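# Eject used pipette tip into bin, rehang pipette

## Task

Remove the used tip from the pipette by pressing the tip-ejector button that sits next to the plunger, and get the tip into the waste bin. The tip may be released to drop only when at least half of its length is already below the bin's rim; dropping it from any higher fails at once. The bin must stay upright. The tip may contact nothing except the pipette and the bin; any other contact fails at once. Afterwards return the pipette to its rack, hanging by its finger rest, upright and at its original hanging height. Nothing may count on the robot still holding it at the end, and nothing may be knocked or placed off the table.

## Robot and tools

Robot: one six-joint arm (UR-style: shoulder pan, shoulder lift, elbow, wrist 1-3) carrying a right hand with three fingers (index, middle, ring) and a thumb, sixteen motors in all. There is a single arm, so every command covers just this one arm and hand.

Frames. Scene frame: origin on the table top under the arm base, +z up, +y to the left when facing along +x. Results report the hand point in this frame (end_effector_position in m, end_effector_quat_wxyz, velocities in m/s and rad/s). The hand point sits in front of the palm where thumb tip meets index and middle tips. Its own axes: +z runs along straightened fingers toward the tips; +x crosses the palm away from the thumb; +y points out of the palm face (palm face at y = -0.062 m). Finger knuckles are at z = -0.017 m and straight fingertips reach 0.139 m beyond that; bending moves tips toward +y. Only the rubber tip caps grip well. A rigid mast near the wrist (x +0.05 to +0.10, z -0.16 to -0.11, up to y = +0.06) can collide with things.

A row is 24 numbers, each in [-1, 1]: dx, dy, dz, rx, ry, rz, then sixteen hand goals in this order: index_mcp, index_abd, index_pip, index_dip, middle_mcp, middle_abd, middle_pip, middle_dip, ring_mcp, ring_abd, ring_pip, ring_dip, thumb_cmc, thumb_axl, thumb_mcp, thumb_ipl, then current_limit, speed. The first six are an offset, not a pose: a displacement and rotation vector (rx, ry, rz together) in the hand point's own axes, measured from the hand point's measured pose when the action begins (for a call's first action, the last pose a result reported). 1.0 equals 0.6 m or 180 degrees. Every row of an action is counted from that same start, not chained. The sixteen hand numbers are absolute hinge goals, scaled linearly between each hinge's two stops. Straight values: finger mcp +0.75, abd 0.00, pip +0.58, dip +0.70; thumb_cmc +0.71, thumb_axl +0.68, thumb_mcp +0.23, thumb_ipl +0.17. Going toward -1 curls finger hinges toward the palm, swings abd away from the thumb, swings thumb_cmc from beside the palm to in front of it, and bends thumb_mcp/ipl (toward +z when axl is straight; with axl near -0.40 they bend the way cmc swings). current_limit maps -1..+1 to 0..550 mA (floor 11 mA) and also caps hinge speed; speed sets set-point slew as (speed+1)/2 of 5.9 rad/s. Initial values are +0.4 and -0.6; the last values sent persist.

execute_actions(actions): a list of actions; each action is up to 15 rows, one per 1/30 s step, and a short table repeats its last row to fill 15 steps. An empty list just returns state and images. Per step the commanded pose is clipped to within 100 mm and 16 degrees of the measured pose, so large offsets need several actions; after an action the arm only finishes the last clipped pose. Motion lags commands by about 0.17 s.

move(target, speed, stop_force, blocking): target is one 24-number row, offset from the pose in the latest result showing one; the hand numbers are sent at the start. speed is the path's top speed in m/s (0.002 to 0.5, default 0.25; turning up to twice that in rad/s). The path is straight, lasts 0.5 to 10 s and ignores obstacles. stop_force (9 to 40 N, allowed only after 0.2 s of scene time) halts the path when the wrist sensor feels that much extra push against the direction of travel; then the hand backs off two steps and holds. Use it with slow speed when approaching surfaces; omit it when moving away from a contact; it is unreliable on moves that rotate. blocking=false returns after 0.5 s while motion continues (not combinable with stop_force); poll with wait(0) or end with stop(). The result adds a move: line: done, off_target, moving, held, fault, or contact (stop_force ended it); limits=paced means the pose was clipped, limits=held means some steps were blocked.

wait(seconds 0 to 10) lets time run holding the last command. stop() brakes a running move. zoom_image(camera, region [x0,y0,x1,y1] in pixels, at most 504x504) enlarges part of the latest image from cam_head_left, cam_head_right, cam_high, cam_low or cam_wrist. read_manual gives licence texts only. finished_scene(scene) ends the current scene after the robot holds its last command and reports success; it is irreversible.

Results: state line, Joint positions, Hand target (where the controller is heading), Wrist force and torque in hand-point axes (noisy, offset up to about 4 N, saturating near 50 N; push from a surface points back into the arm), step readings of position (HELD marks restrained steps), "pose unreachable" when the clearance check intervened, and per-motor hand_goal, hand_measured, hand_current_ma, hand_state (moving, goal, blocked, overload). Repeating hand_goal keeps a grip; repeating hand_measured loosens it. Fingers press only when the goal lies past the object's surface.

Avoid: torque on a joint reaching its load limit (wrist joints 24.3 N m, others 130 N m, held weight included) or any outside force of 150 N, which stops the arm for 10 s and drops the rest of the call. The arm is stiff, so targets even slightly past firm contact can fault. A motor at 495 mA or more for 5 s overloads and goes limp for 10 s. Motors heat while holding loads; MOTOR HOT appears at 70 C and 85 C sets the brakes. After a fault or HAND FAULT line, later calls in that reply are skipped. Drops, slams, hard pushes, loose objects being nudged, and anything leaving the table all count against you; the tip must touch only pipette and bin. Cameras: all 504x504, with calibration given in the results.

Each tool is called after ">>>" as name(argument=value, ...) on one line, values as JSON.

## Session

>>> execute_actions(actions=[])

Scene clock: 0.00 s.
end_effector_position=(+0.5705, -0.3648, +0.3783) hand_goal=(+0.754, +0.000, +0.576, +0.696, +0.754, +0.000, +0.576, +0.696, +0.754, +0.000, +0.576, +0.696, +0.714, +0.678, +0.226, +0.168) hand_measured=(+0.754, +0.000, +0.576, +0.696, +0.754, +0.000, +0.576, +0.696, +0.754, +0.000, +0.576, +0.696, +0.714, +0.678, +0.226, +0.168) hand_current_ma=(+0, +0, +0, +0, +0, +0, +0, +0, +0, +0, +0, +0, +0, +0, +0, +0) hand_state=(goal, goal, goal, goal, goal, goal, goal, goal, goal, goal, goal, goal, goal, goal, goal, goal) hand_current_limit=0.40 hand_speed=-0.60 end_effector_quat_wxyz=(-0.021, -0.550, +0.824, -0.134) end_effector_velocity=(-0.000, -0.000, -0.000) end_effector_angular_velocity=(+0.000, +0.001, -0.000)
Joint positions: [-0.662 -1.043  1.129 -1.901 -1.694  2.809]
Joint velocities: [-0.    -0.     0.     0.001 -0.    -0.   ]
Wrist force (N, on the end effector, along its own x y z axes, offset not removed): no reading
Wrist torque (N m, same axes, about the end effector's origin, offset not removed): no reading
Hand target: +0.570, -0.365, +0.378; -0.021, -0.550, +0.824, -0.134
camera_calibration (this result's frames):
cam_wrist: T_world_to_cam=[[-0.224622, 0.939974, -0.256893, 0.60288], [0.583114, 0.340878, 0.737414, -0.538235], [0.78072, 0.0158414, -0.624681, -0.0786115], [0, 0, 0, 1]] pos_world=[0.510646, -0.381974, 0.502671]

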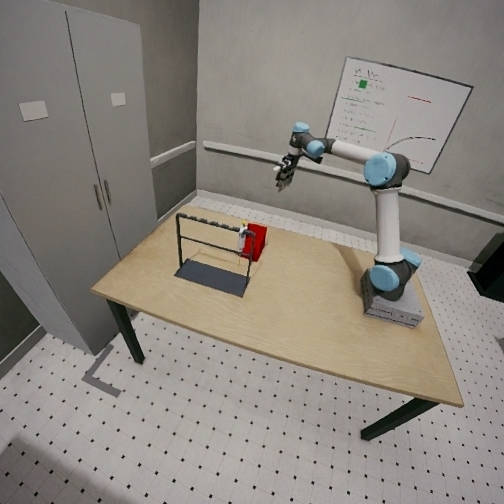

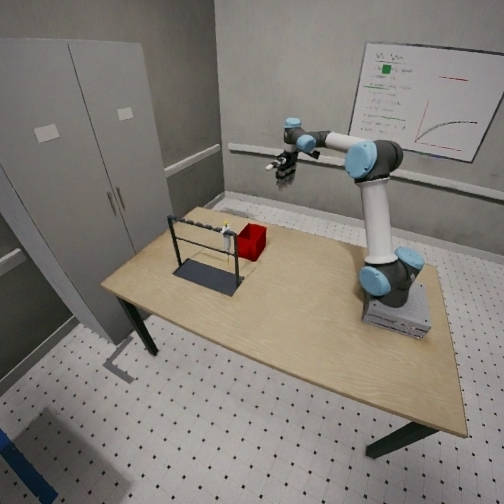

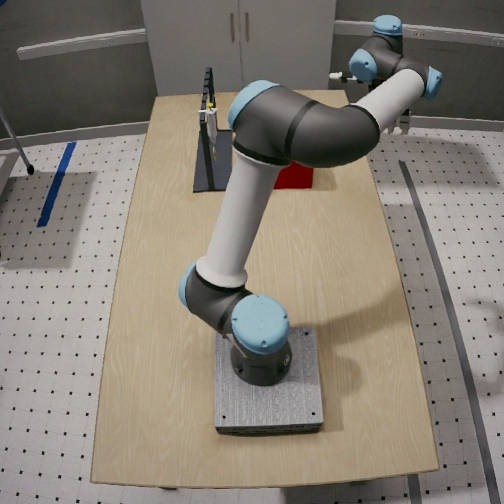

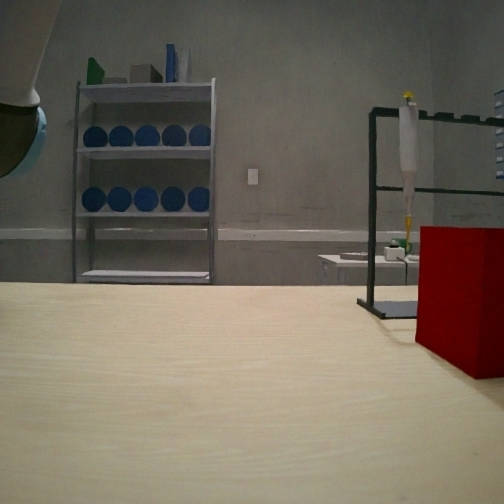

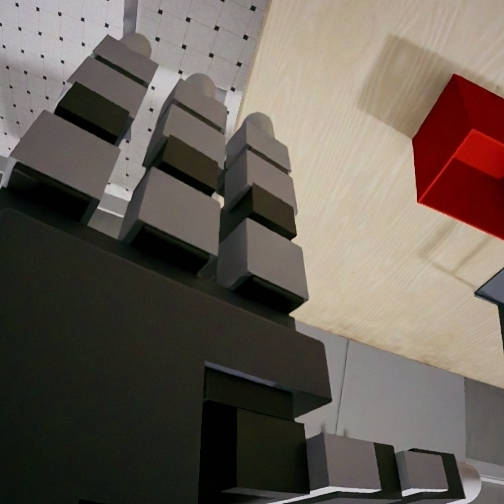

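The layout looks very close to scene 1. I'll compare the same zooms to check this.

>>> zoom_image(camera="cam_low", region=[350, 70, 504, 260])

>>> zoom_image(camera="cam_low", region=[385, 85, 435, 135])

>>> zoom_image(camera="cam_head_left", region=[160, 200, 280, 310])

>>> zoom_image(camera="cam_head_right", region=[160, 200, 280, 310])

>>> zoom_image(camera="cam_high", region=[190, 90, 230, 130])

Region (350, 70, 504, 260) of cam_low's 504x504 image, scaled by 2.653, with more detail than that image has; it fills the left 409 columns of this view, and the rest is white.

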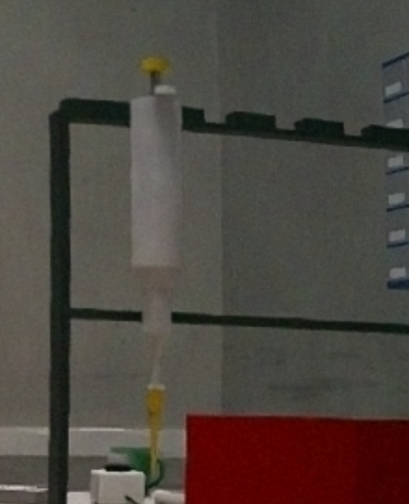

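Region (385, 85, 435, 135) of cam_low's 504x504 image, scaled by 10.080, with more detail than that image has.

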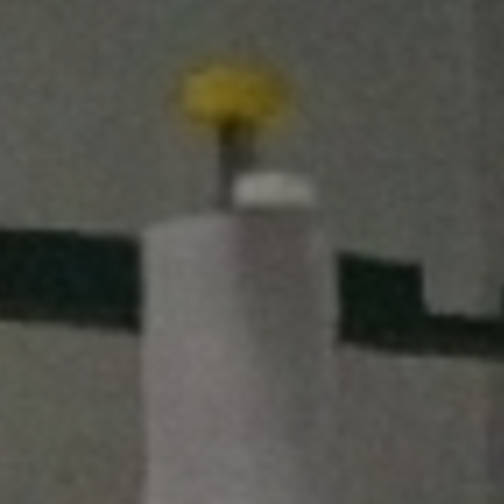

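Region (160, 200, 280, 310) of cam_head_left's 504x504 image, scaled by 4.200, with more detail than that image has; it fills the top 462 rows of this view, and the rest is white.

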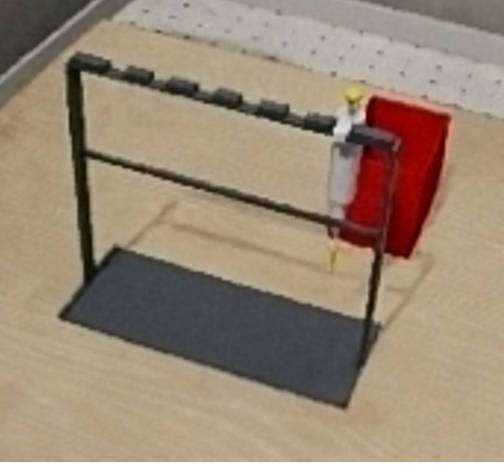

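Region (160, 200, 280, 310) of cam_head_right's 504x504 image, scaled by 4.200, with more detail than that image has; it fills the top 462 rows of this view, and the rest is white.

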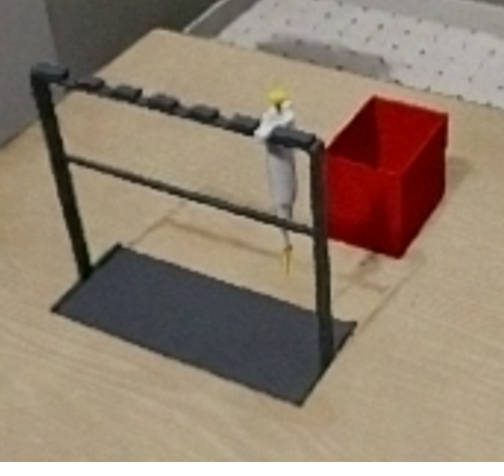

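Region (190, 90, 230, 130) of cam_high's 504x504 image, scaled by 12.600, with more detail than that image has.

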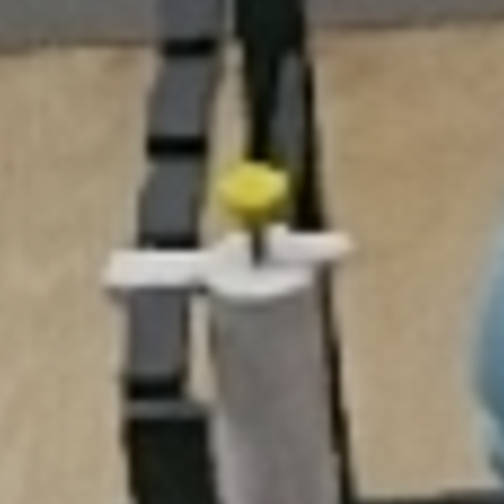

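>>> move(target=[-0.8919, 0.0456, 0.0484, 0.2199, -0.4465, 0.3601, 0.754, 0, 0.576, 0.696, 0.754, 0, 0.576, 0.696, 0.85, 0, 0.576, 0.696, 0.714, 0.678, 0.226, 0.168, 0.4, -0.4], speed=0.38)

Scene clock: 103.03 s.
end_effector_position=(+0.7600, +0.1200, +0.2481) hand_goal=(+0.754, +0.000, +0.576, +0.696, +0.754, +0.000, +0.576, +0.696, +0.850, +0.000, +0.576, +0.696, +0.714, +0.678, +0.226, +0.168) hand_measured=(+0.752, -0.004, +0.576, +0.696, +0.750, -0.004, +0.576, +0.696, +0.848, -0.004, +0.576, +0.696, +0.712, +0.678, +0.224, +0.168) hand_current_ma=(-15, -13, +4, +0, -17, -14, +4, +0, -15, -13, +3, +0, -8, -4, -15, -2) hand_state=(goal, goal, goal, goal, goal, goal, goal, goal, goal, goal, goal, goal, goal, goal, goal, goal) hand_current_limit=0.40 hand_speed=-0.40 end_effector_quat_wxyz=(+0.707, -0.002, +0.708, -0.001) end_effector_velocity=(+0.003, +0.001, +0.000) end_effector_angular_velocity=(+0.002, -0.009, -0.006)
Joint positions: [-0.138 -0.553  1.722 -4.299 -1.383  4.7  ]
Joint velocities: [ 0.006  0.008 -0.013 -0.004 -0.012  0.004]
Wrist force (N, on the end effector, along its own x y z axes, offset not removed): [-0.1 1.9 -0.2]
Wrist torque (N m, same axes, about the end effector's origin, offset not removed): [0.39 -0.11 -0.05]
Hand target: +0.760, +0.120, +0.248; +0.707, -0.001, +0.707, -0.001
Off the commanded pose: 0.001 m, 0 deg.
move: done
camera_calibration (this result's frames):
cam_wrist: T_world_to_cam=[[-0.00673933, 0.596672, 0.802457, -0.230953], [-0.726608, -0.554251, 0.406015, 0.467071], [0.68702, -0.580335, 0.437282, -0.436295], [0, 0, 0, 1]] pos_world=[0.637564, 0.143481, 0.186476]

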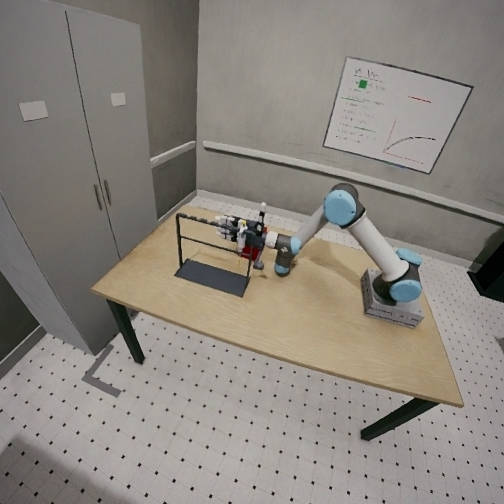

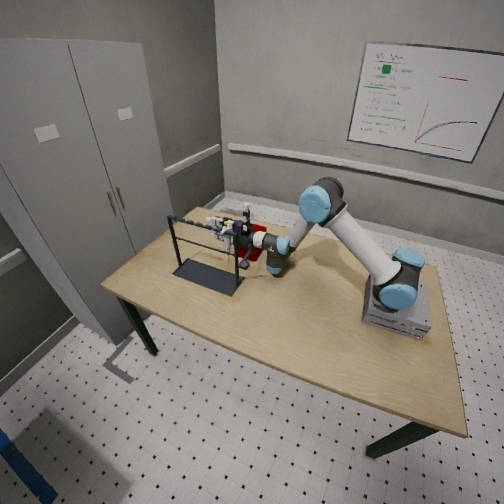

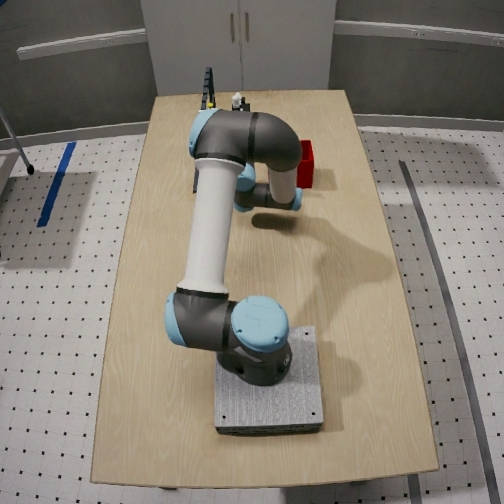

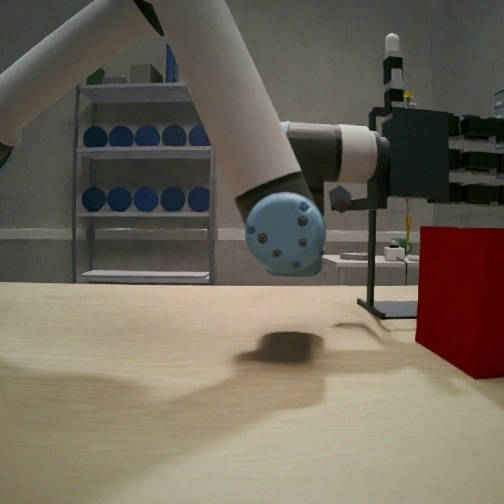

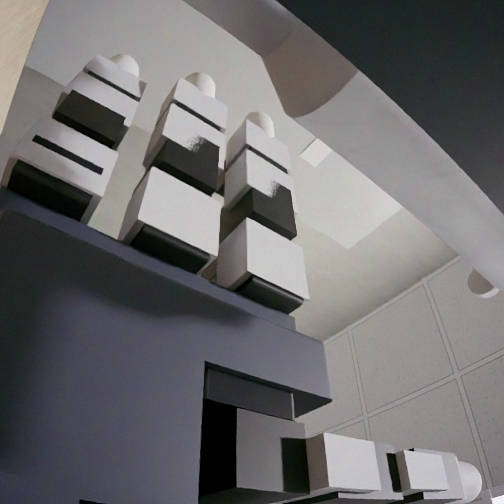

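>>> move(target=[-0.0024, 0.0962, 0.002, 0, 0, 0, -0.28, 0, 0.576, 0.696, -0.28, 0, 0.576, 0.696, 0.85, 0, 0.576, 0.696, 0.714, 0.678, 0.226, 0.168, 0.5, -0.3], speed=0.06)

Scene clock: 135.40 s.
end_effector_position=(+0.7611, +0.1775, +0.2494) hand_goal=(-0.280, +0.000, +0.576, +0.696, -0.280, +0.000, +0.576, +0.696, +0.850, +0.000, +0.576, +0.696, +0.714, +0.678, +0.226, +0.168) hand_measured=(-0.278, -0.004, +0.576, +0.696, -0.278, -0.004, +0.576, +0.696, +0.848, -0.004, +0.576, +0.696, +0.712, +0.678, +0.224, +0.168) hand_current_ma=(+12, -13, +4, +0, +14, -14, +4, +0, -12, -13, +3, +0, -8, -4, -14, -2) hand_state=(goal, goal, goal, goal, goal, goal, goal, goal, goal, goal, goal, goal, goal, goal, goal, goal) hand_current_limit=0.50 hand_speed=-0.30 end_effector_quat_wxyz=(+0.707, -0.002, +0.708, -0.001) end_effector_velocity=(+0.000, +0.002, +0.000) end_effector_angular_velocity=(+0.001, -0.000, -0.001)
Joint positions: [-0.028 -0.547  1.697 -4.28  -1.493  4.702]
Joint velocities: [ 0.004  0.001 -0.002  0.001 -0.005  0.001]
Wrist force (N, on the end effector, along its own x y z axes, offset not removed): [2.6 2.5 -2.0]
Wrist torque (N m, same axes, about the end effector's origin, offset not removed): [0.46 -0.63 0.01]
Hand target: +0.761, +0.178, +0.249; +0.707, -0.002, +0.708, -0.001
Off the commanded pose: 0.000 m, 0 deg.
move: done
camera_calibration (this result's frames):
cam_wrist: T_world_to_cam=[[-0.00675226, 0.596692, 0.802442, -0.266244], [-0.726594, -0.554257, 0.406029, 0.499175], [0.687033, -0.580308, 0.437296, -0.4042], [0, 0, 0, 1]] pos_world=[0.638599, 0.200977, 0.187721]

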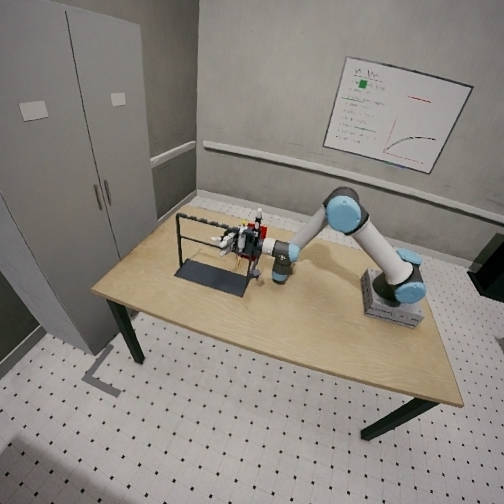

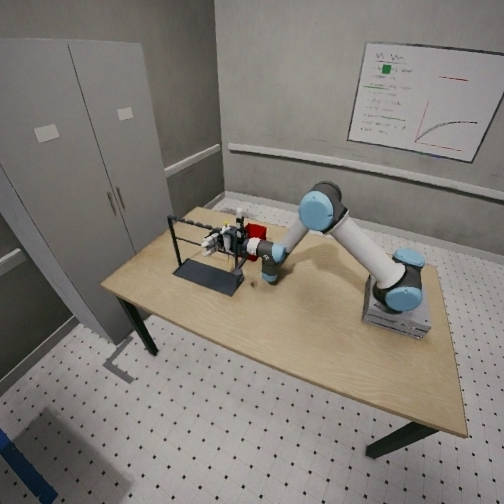

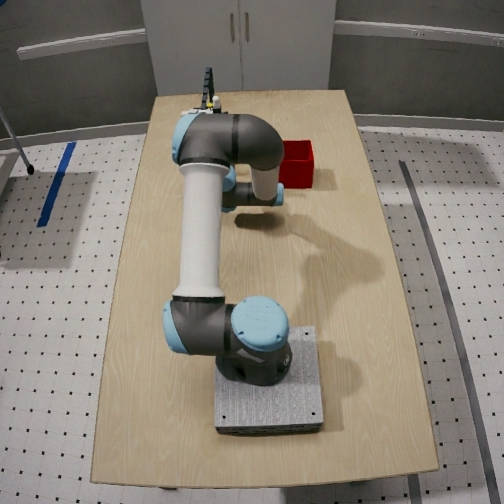

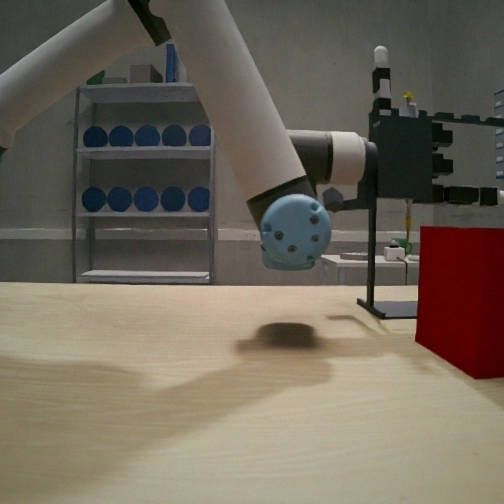

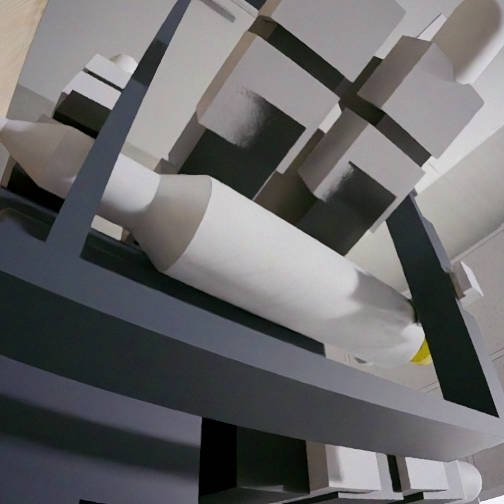

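>>> execute_actions(actions=[[[0,0,0,0,0,0,-0.40,0,0.5,-0.667,-0.40,0,0.5,-0.667,0.85,0,0.576,0.696,0.714,0.678,0.226,0.168,0.6,0.0],[0,0,0,0,0,0,-0.40,0,0.5,-0.667,-0.40,0,0.5,-0.667,0.85,0,0.576,0.696,0.714,0.678,0.226,0.168,0.6,0.0],[0,0,0,0,0,0,-0.40,0,0.5,-0.667,-0.40,0,0.5,-0.667,0.85,0,0.576,0.696,0.714,0.678,0.226,0.168,0.6,0.0],[0,0,0,0,0,0,-0.40,0,0.5,-0.667,-0.40,0,0.5,-0.667,0.85,0,0.576,0.696,0.714,0.678,0.226,0.168,0.6,0.0],[0,0,0,0,0,0,-0.40,0,0.5,-0.667,-0.40,0,0.5,-0.667,0.85,0,0.576,0.696,0.714,0.678,0.226,0.168,0.6,0.0],[0,0,0,0,0,0,-0.40,0,0.5,-0.667,-0.40,0,0.5,-0.667,0.85,0,0.576,0.696,0.714,0.678,0.226,0.168,0.6,0.0],[0,0,0,0,0,0,-0.41,0,0.5,-0.667,-0.41,0,0.5,-0.667,0.85,0,0.576,0.696,0.714,0.678,0.226,0.168,0.6,0.0],[0,0,0,0,0,0,-0.415,0,0.5,-0.667,-0.415,0,0.5,-0.667,0.85,0,0.576,0.696,0.714,0.678,0.226,0.168,0.6,0.0],[0,0,0,0,0,0,-0.42,0,0.5,-0.667,-0.42,0,0.5,-0.667,0.85,0,0.576,0.696,0.714,0.678,0.226,0.168,0.6,0.0],[0,0,0,0,0,0,-0.425,0,0.5,-0.667,-0.425,0,0.5,-0.667,0.85,0,0.576,0.696,0.714,0.678,0.226,0.168,0.6,0.0],[0,0,0,0,0,0,-0.43,0,0.5,-0.667,-0.43,0,0.5,-0.667,0.85,0,0.576,0.696,0.714,0.678,0.226,0.168,0.6,0.0],[0,0,0,0,0,0,-0.435,0,-0.18,-0.667,-0.435,0,-0.18,-0.667,0.85,0,0.576,0.696,0.714,0.678,0.226,0.168,0.6,0.0]],[[0,0,0,0,0,0,-0.435,0,-0.18,-0.667,-0.435,0,-0.18,-0.667,0.85,0,0.576,0.696,0.714,0.678,0.226,0.168,0.6,0.0],[0,0,0,0,0,0,-0.435,0,-0.18,-0.667,-0.435,0,-0.18,-0.667,0.85,0,0.576,0.696,0.714,0.678,0.226,0.168,0.6,0.0],[0,0,0,0,0,0,-0.435,0,-0.18,-0.667,-0.435,0,-0.18,-0.667,0.85,0,0.576,0.696,0.714,0.678,0.226,0.168,0.6,0.0],[0,0,0,0,0,0,-0.435,0,-0.18,-0.667,-0.435,0,-0.18,-0.667,0.85,0,0.576,0.696,0.714,0.678,0.226,0.168,0.6,0.0],[0,0,0,0,0,0,-0.435,0,-0.18,-0.667,-0.435,0,-0.18,-0.667,0.85,0,0.576,0.696,0.714,0.678,0.226,0.168,0.6,0.0],[0,0,0,0,0,0,-0.435,0,-0.18,-0.667,-0.435,0,-0.18,-0.667,0.85,0,0.576,0.696,0.714,0.678,0.226,0.168,0.6,0.0],[0,0,0,0,0,0,-0.435,0,-0.32,-0.68,-0.435,0,-0.32,-0.68,0.85,0,0.576,0.696,0.714,0.678,0.226,0.168,0.6,-0.7]],[[0,0,0,0,0,0,-0.435,0,-0.32,-0.68,-0.435,0,-0.32,-0.68,0.85,0,0.576,0.696,0.714,0.678,0.226,0.168,0.6,-0.7],[0,0,0,0,0,0,-0.435,0,-0.32,-0.68,-0.435,0,-0.32,-0.68,0.85,0,0.576,0.696,0.714,0.678,0.226,0.168,0.6,-0.7],[0,0,0,0,0,0,-0.46,0,-0.365,-0.73,-0.46,0,-0.36,-0.725,0.85,0,0.576,0.696,0.714,0.678,0.226,0.168,0.7,-0.8]]])

>>> zoom_image(camera="cam_low", region=[385, 85, 435, 135])

Scene clock: 193.47 s.
end_effector_position=(+0.7611, +0.1775, +0.2493) hand_goal=(-0.460, +0.000, -0.364, -0.730, -0.460, +0.000, -0.360, -0.724, +0.850, +0.000, +0.576, +0.696, +0.714, +0.678, +0.226, +0.168) hand_measured=(-0.454, -0.004, -0.318, -0.618, -0.456, -0.004, -0.304, -0.622, +0.848, -0.004, +0.576, +0.696, +0.712, +0.678, +0.224, +0.168) hand_current_ma=(+36, -15, +228, +468, +23, -14, +302, +468, -12, -13, +3, +0, -8, -4, -14, -2) hand_state=(goal, goal, blocked, blocked, goal, goal, blocked, blocked, goal, goal, goal, goal, goal, goal, goal, goal) hand_current_limit=0.70 hand_speed=-0.80 end_effector_quat_wxyz=(+0.707, -0.002, +0.708, -0.001) end_effector_velocity=(+0.000, -0.000, +0.001) end_effector_angular_velocity=(-0.001, -0.004, -0.000)
Joint positions: [-0.028 -0.547  1.697 -4.28  -1.493  4.702]
Joint velocities: [-0.    -0.001 -0.001 -0.002 -0.    -0.001]
Wrist force (N, on the end effector, along its own x y z axes, offset not removed): [0.8 3.4 -1.9]
Wrist torque (N m, same axes, about the end effector's origin, offset not removed): [0.60 -0.52 -0.02]
Hand target: +0.761, +0.178, +0.249; +0.707, -0.002, +0.708, -0.001
Off the commanded pose: 0.000 m, 0 deg.
Step readings (end_effector_position; steps 1 to 15: 1st action; 16 to 30: 2nd action; 31 to 45: 3rd action):
0: (+0.7611, +0.1778, +0.2494)
1: (+0.7611, +0.1778, +0.2494)
2: (+0.7611, +0.1778, +0.2494)
4: (+0.7611, +0.1777, +0.2494)
8: (+0.7611, +0.1776, +0.2494)
15: (+0.7611, +0.1775, +0.2493)
16: (+0.7611, +0.1775, +0.2493)
17: (+0.7611, +0.1775, +0.2493)
19: (+0.7611, +0.1775, +0.2493)
23: (+0.7611, +0.1775, +0.2493)
30: (+0.7611, +0.1775, +0.2493)
31: (+0.7611, +0.1775, +0.2493)
32: (+0.7611, +0.1775, +0.2493)
34: (+0.7611, +0.1775, +0.2493)
38: (+0.7611, +0.1775, +0.2493)
45: end_effector_position above
camera_calibration (this result's frames):
cam_wrist: T_world_to_cam=[[-0.00665472, 0.59668, 0.802451, -0.266287], [-0.726536, -0.554271, 0.406115, 0.499155], [0.687096, -0.580307, 0.437198, -0.40422], [0, 0, 0, 1]] pos_world=[0.63862, 0.200984, 0.187692]

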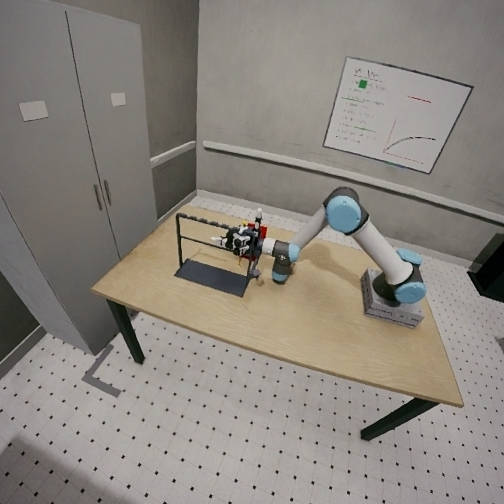

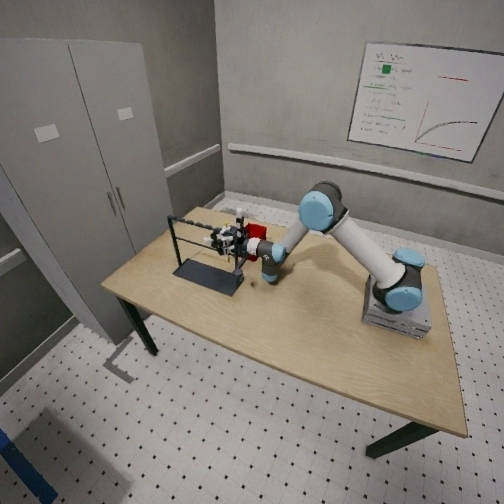

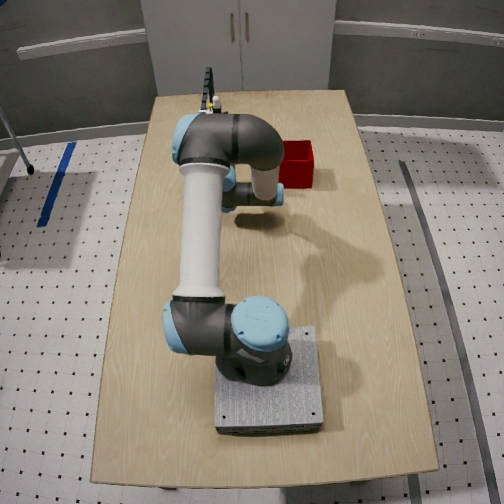

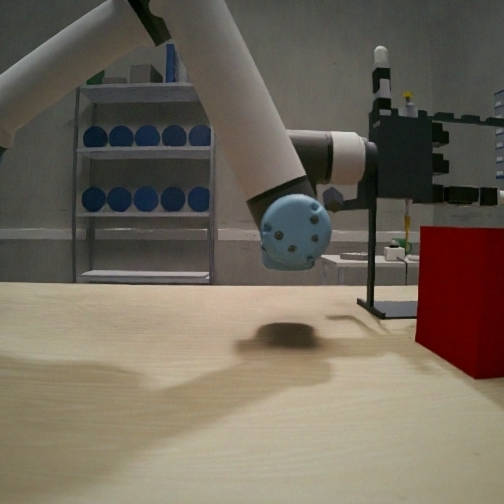

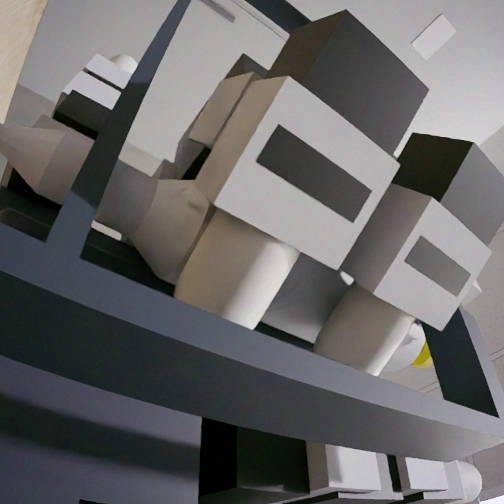

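Region (385, 85, 435, 135) of cam_low's 504x504 image, scaled by 10.080, with more detail than that image has.

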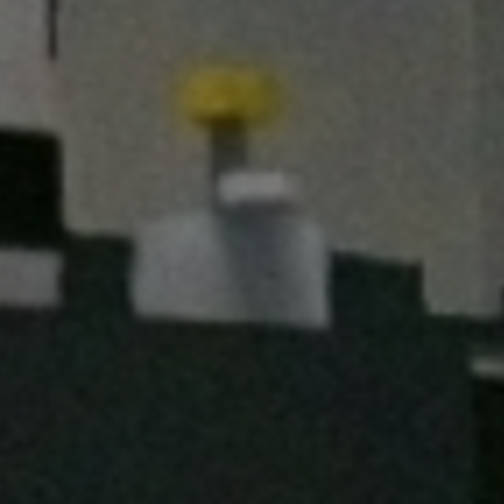

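>>> move(target=[-0.0137, 0, 0, 0, 0, 0, -0.475, 0, -0.385, -0.70, -0.475, 0, -0.37, -0.70, 0.85, 0, 0.576, 0.696, 0.714, 0.678, 0.226, 0.168, 0.7, -0.8], speed=0.02)

>>> zoom_image(camera="cam_wrist", region=[360, 240, 504, 420])

>>> zoom_image(camera="cam_low", region=[375, 75, 455, 155])

Scene clock: 221.93 s.
end_effector_position=(+0.7611, +0.1775, +0.2573) hand_goal=(-0.474, +0.000, -0.384, -0.700, -0.474, +0.000, -0.370, -0.700, +0.850, +0.000, +0.576, +0.696, +0.714, +0.678, +0.226, +0.168) hand_measured=(-0.456, -0.004, -0.318, -0.618, -0.458, -0.004, -0.304, -0.622, +0.848, -0.004, +0.576, +0.696, +0.712, +0.678, +0.224, +0.168) hand_current_ma=(+106, -15, +328, +412, +87, -14, +354, +396, -12, -13, +3, +0, -8, -4, -14, -2) hand_state=(goal, goal, blocked, blocked, goal, goal, blocked, blocked, goal, goal, goal, goal, goal, goal, goal, goal) hand_current_limit=0.70 hand_speed=-0.80 end_effector_quat_wxyz=(+0.707, -0.002, +0.708, -0.001) end_effector_velocity=(-0.000, +0.001, +0.002) end_effector_angular_velocity=(-0.000, -0.001, +0.001)
Joint positions: [-0.028 -0.564  1.703 -4.269 -1.493  4.702]
Joint velocities: [ 0.001 -0.005  0.002  0.002  0.    -0.   ]
Wrist force (N, on the end effector, along its own x y z axes, offset not removed): [4.2 1.0 -0.6]
Wrist torque (N m, same axes, about the end effector's origin, offset not removed): [0.18 -0.77 0.01]
Hand target: +0.761, +0.178, +0.258; +0.707, -0.002, +0.708, -0.001
Off the commanded pose: 0.000 m, 0 deg.
move: done
camera_calibration (this result's frames):
cam_wrist: T_world_to_cam=[[-0.00665981, 0.596676, 0.802455, -0.272691], [-0.726547, -0.554265, 0.406102, 0.495946], [0.687084, -0.580317, 0.437205, -0.407709], [0, 0, 0, 1]] pos_world=[0.638643, 0.200994, 0.19567]

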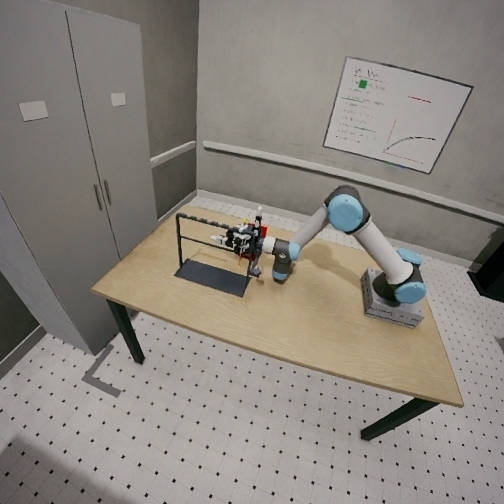

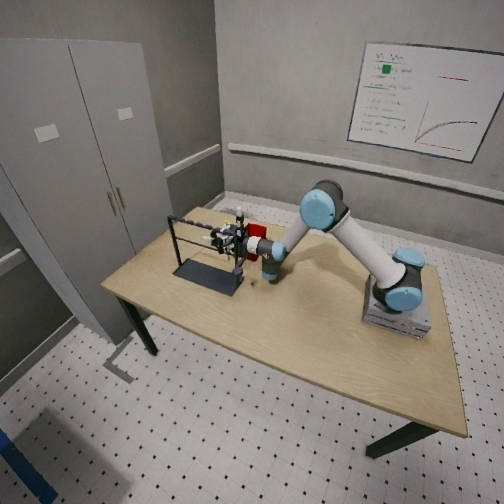

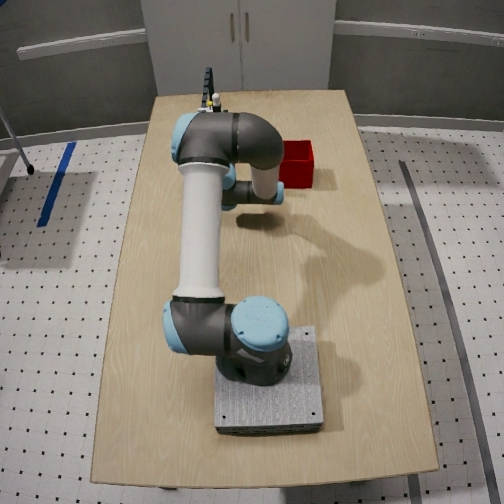

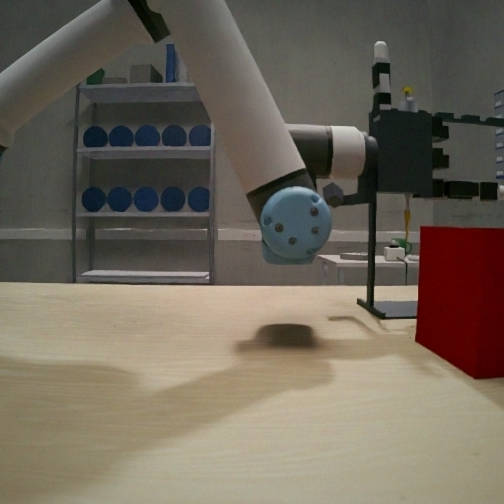

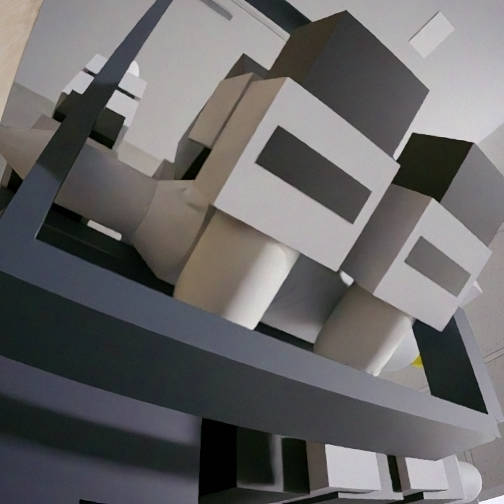

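Region (360, 240, 504, 420) of cam_wrist's 504x504 image, scaled by 2.800, with more detail than that image has; it fills the left 403 columns of this view, and the rest is white.

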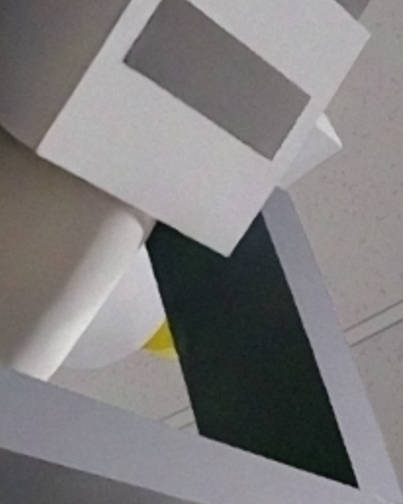

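Region (375, 75, 455, 155) of cam_low's 504x504 image, scaled by 6.300, with more detail than that image has.

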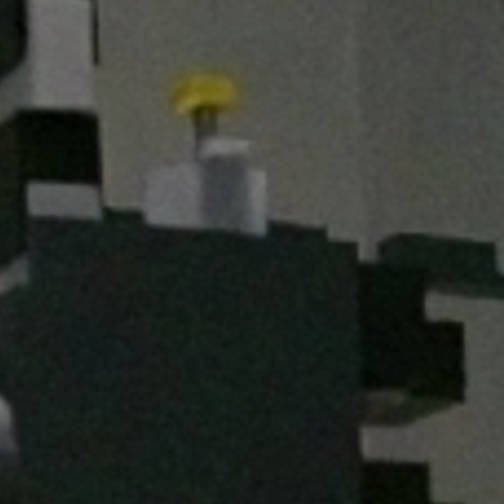

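>>> move(target=[0, -0.104, 0, 0, 0, 0, -0.475, 0, -0.385, -0.70, -0.475, 0, -0.37, -0.70, 0.85, 0, 0.576, 0.696, 0.714, 0.678, 0.226, 0.168, 0.7, -0.8], speed=0.06)

Scene clock: 237.63 s.
end_effector_position=(+0.7613, +0.1154, +0.2575) hand_goal=(-0.474, +0.000, -0.384, -0.700, -0.474, +0.000, -0.370, -0.700, +0.850, +0.000, +0.576, +0.696, +0.714, +0.678, +0.226, +0.168) hand_measured=(-0.456, -0.004, -0.318, -0.618, -0.458, -0.004, -0.304, -0.622, +0.848, -0.004, +0.576, +0.696, +0.712, +0.678, +0.224, +0.168) hand_current_ma=(+106, -15, +328, +412, +87, -14, +354, +396, -12, -13, +3, +0, -8, -4, -14, -2) hand_state=(goal, goal, blocked, blocked, goal, goal, blocked, blocked, goal, goal, goal, goal, goal, goal, goal, goal) hand_current_limit=0.70 hand_speed=-0.80 end_effector_quat_wxyz=(+0.707, -0.002, +0.708, -0.001) end_effector_velocity=(+0.000, -0.002, -0.001) end_effector_angular_velocity=(+0.001, +0.001, +0.001)
Joint positions: [-0.146 -0.573  1.727 -4.284 -1.375  4.7  ]
Joint velocities: [-0.004  0.001  0.    -0.     0.005  0.   ]
Wrist force (N, on the end effector, along its own x y z axes, offset not removed): [2.7 3.5 0.7]
Wrist torque (N m, same axes, about the end effector's origin, offset not removed): [0.33 -0.60 0.09]
Hand target: +0.761, +0.115, +0.257; +0.707, -0.002, +0.708, -0.001
Off the commanded pose: 0.000 m, 0 deg.
move: done
camera_calibration (this result's frames):
cam_wrist: T_world_to_cam=[[-0.00664711, 0.596653, 0.802471, -0.235768], [-0.726564, -0.554258, 0.406083, 0.461539], [0.687067, -0.580347, 0.437191, -0.443966], [0, 0, 0, 1]] pos_world=[0.638805, 0.138829, 0.195872]

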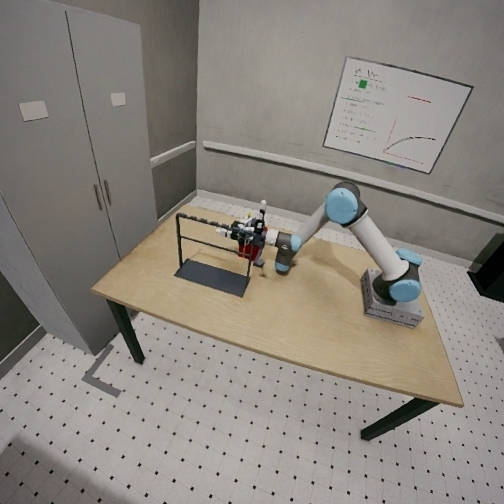

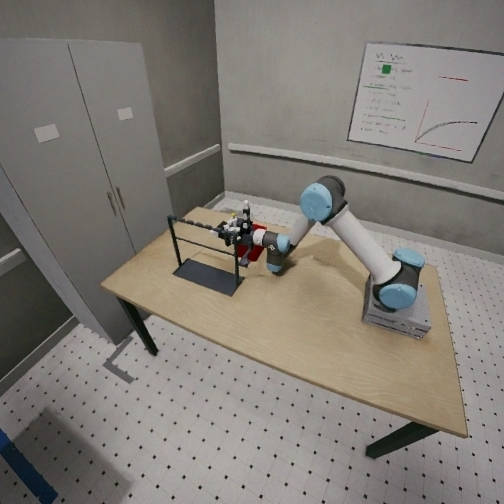

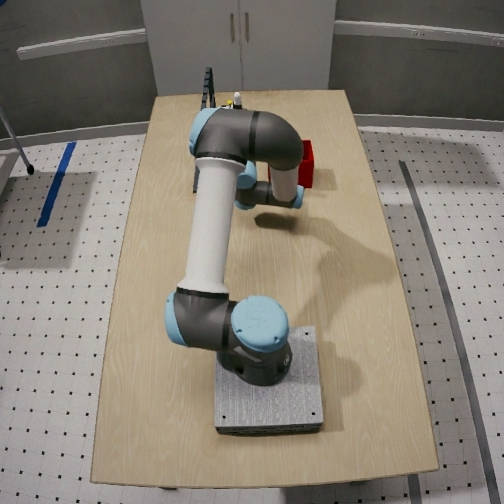

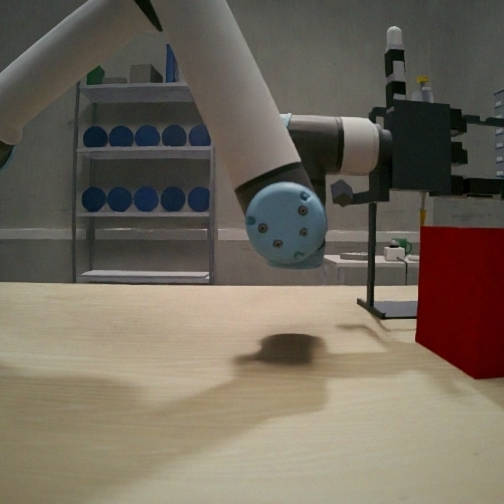

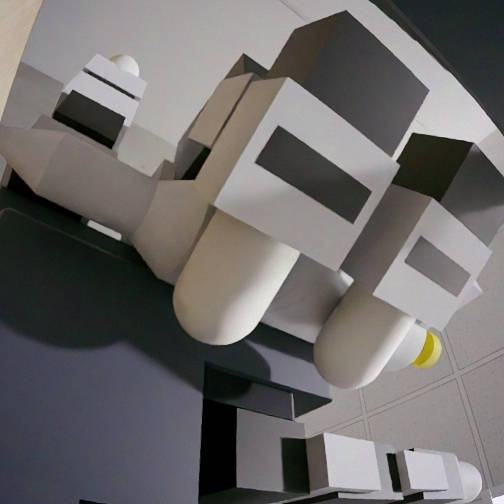

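>>> execute_actions(actions=[])

Scene clock: 261.10 s.
end_effector_position=(+0.7613, +0.1152, +0.2575) hand_goal=(-0.474, +0.000, -0.384, -0.700, -0.474, +0.000, -0.370, -0.700, +0.850, +0.000, +0.576, +0.696, +0.714, +0.678, +0.226, +0.168) hand_measured=(-0.456, -0.004, -0.318, -0.618, -0.458, -0.004, -0.304, -0.622, +0.848, -0.004, +0.576, +0.696, +0.712, +0.678, +0.224, +0.168) hand_current_ma=(+106, -15, +328, +412, +87, -14, +354, +396, -12, -13, +3, +0, -8, -4, -14, -2) hand_state=(goal, goal, blocked, blocked, goal, goal, blocked, blocked, goal, goal, goal, goal, goal, goal, goal, goal) hand_current_limit=0.70 hand_speed=-0.80 end_effector_quat_wxyz=(+0.707, -0.002, +0.708, -0.001) end_effector_velocity=(+0.000, -0.000, -0.000) end_effector_angular_velocity=(+0.000, +0.000, +0.000)
Joint positions: [-0.146 -0.573  1.727 -4.284 -1.374  4.7  ]
Joint velocities: [-0.     0.001 -0.001 -0.     0.     0.   ]
Wrist force (N, on the end effector, along its own x y z axes, offset not removed): [3.4 2.6 -1.3]
Wrist torque (N m, same axes, about the end effector's origin, offset not removed): [0.26 -0.63 0.16]
Hand target: +0.761, +0.115, +0.257; +0.707, -0.002, +0.708, -0.001
Off the commanded pose: 0.000 m, 0 deg.
camera_calibration (this result's frames):
cam_wrist: T_world_to_cam=[[-0.00665995, 0.596654, 0.802471, -0.235623], [-0.72655, -0.554274, 0.406085, 0.461402], [0.687081, -0.580331, 0.43719, -0.44411], [0, 0, 0, 1]] pos_world=[0.638802, 0.138598, 0.195872]

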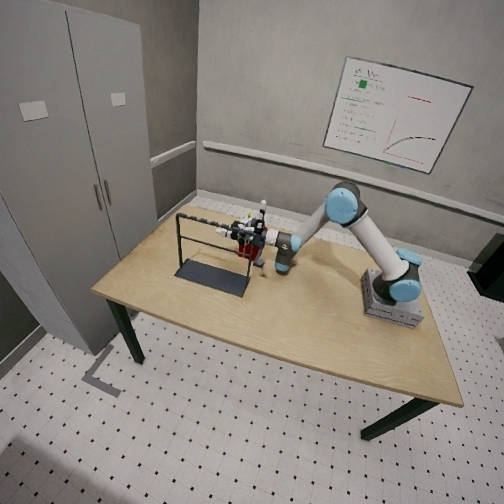

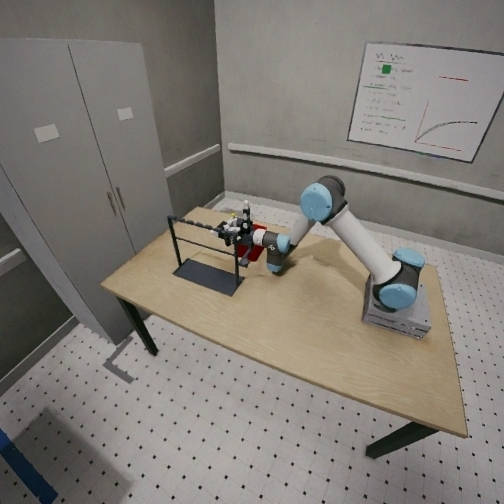

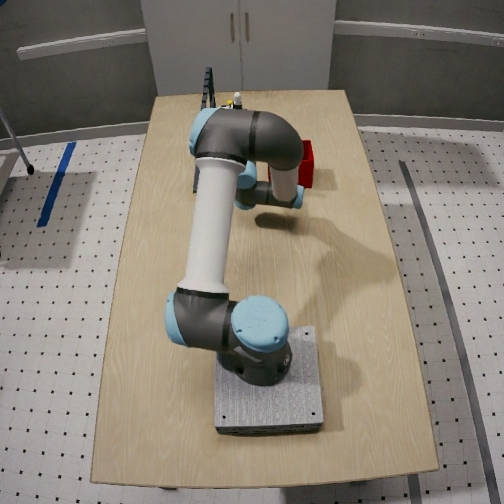

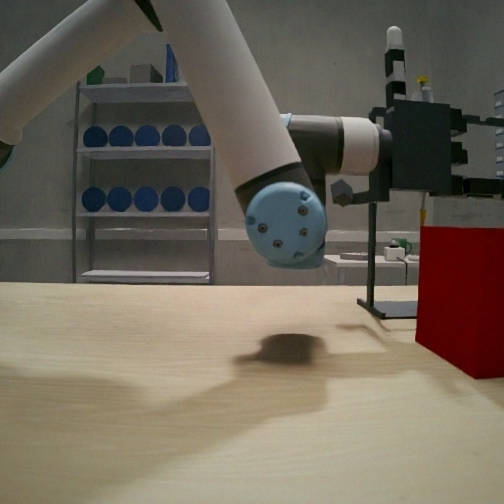

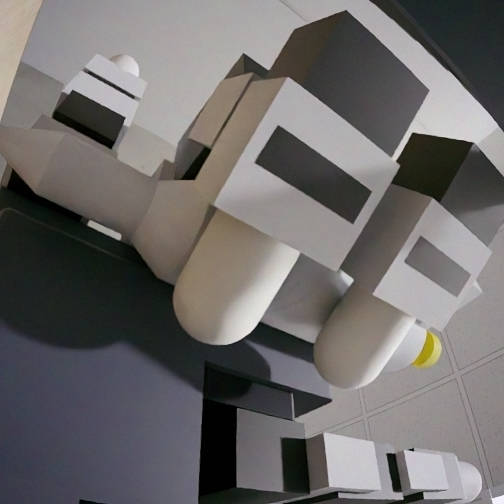

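>>> move(target=[-0.101,-0.267,0,0,0,0,-0.475,0,-0.385,-0.70,-0.475,0,-0.37,-0.70,0.85,0,0.576,0.696,0.714,0.678,0.226,0.168,0.7,-0.8], speed=0.15)

Scene clock: 272.50 s.
end_effector_position=(+0.7618, -0.0447, +0.3185) hand_goal=(-0.474, +0.000, -0.384, -0.700, -0.474, +0.000, -0.370, -0.700, +0.850, +0.000, +0.576, +0.696, +0.714, +0.678, +0.226, +0.168) hand_measured=(-0.456, -0.004, -0.318, -0.618, -0.458, -0.004, -0.304, -0.622, +0.848, -0.004, +0.576, +0.696, +0.712, +0.678, +0.224, +0.168) hand_current_ma=(+106, -15, +328, +412, +87, -14, +354, +396, -10, -14, +3, +0, -7, -4, -14, -2) hand_state=(goal, goal, blocked, blocked, goal, goal, blocked, blocked, goal, goal, goal, goal, goal, goal, goal, goal) hand_current_limit=0.70 hand_speed=-0.80 end_effector_quat_wxyz=(+0.707, -0.002, +0.708, -0.001) end_effector_velocity=(-0.000, -0.003, +0.000) end_effector_angular_velocity=(-0.001, -0.000, -0.000)
Joint positions: [-0.433 -0.686  1.713 -4.155 -1.088  4.697]
Joint velocities: [-0.004 -0.001 -0.001  0.002  0.004 -0.001]
Wrist force (N, on the end effector, along its own x y z axes, offset not removed): [3.0 1.4 0.1]
Wrist torque (N m, same axes, about the end effector's origin, offset not removed): [0.20 -0.67 -0.03]
Hand target: +0.762, -0.045, +0.319; +0.707, -0.002, +0.708, -0.001
Off the commanded pose: 0.000 m, 0 deg.
move: done
camera_calibration (this result's frames):
cam_wrist: T_world_to_cam=[[-0.00665955, 0.596595, 0.802515, -0.189244], [-0.726594, -0.554267, 0.406017, 0.348484], [0.687035, -0.580398, 0.437173, -0.563843], [0, 0, 0, 1]] pos_world=[0.639326, -0.0211984, 0.256878]

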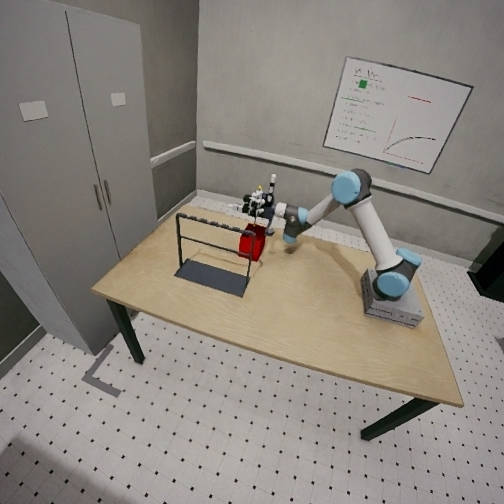

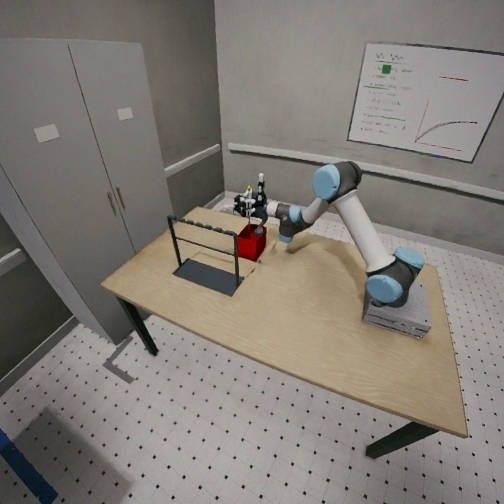

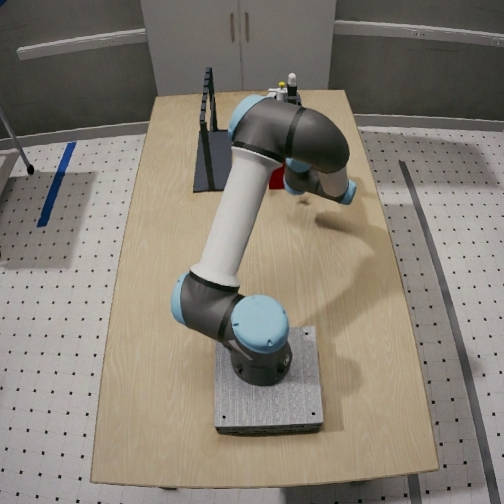

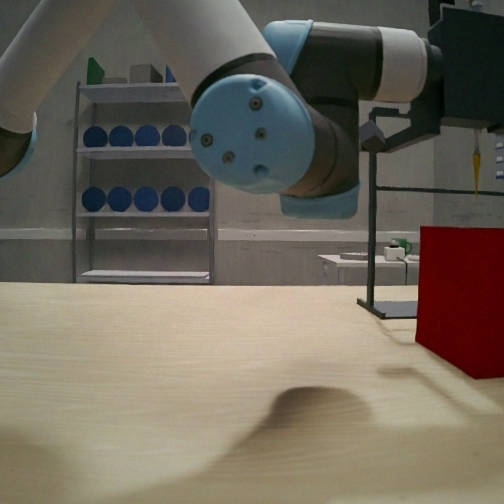

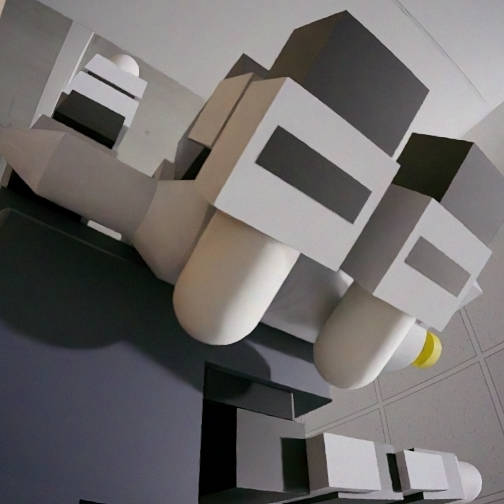

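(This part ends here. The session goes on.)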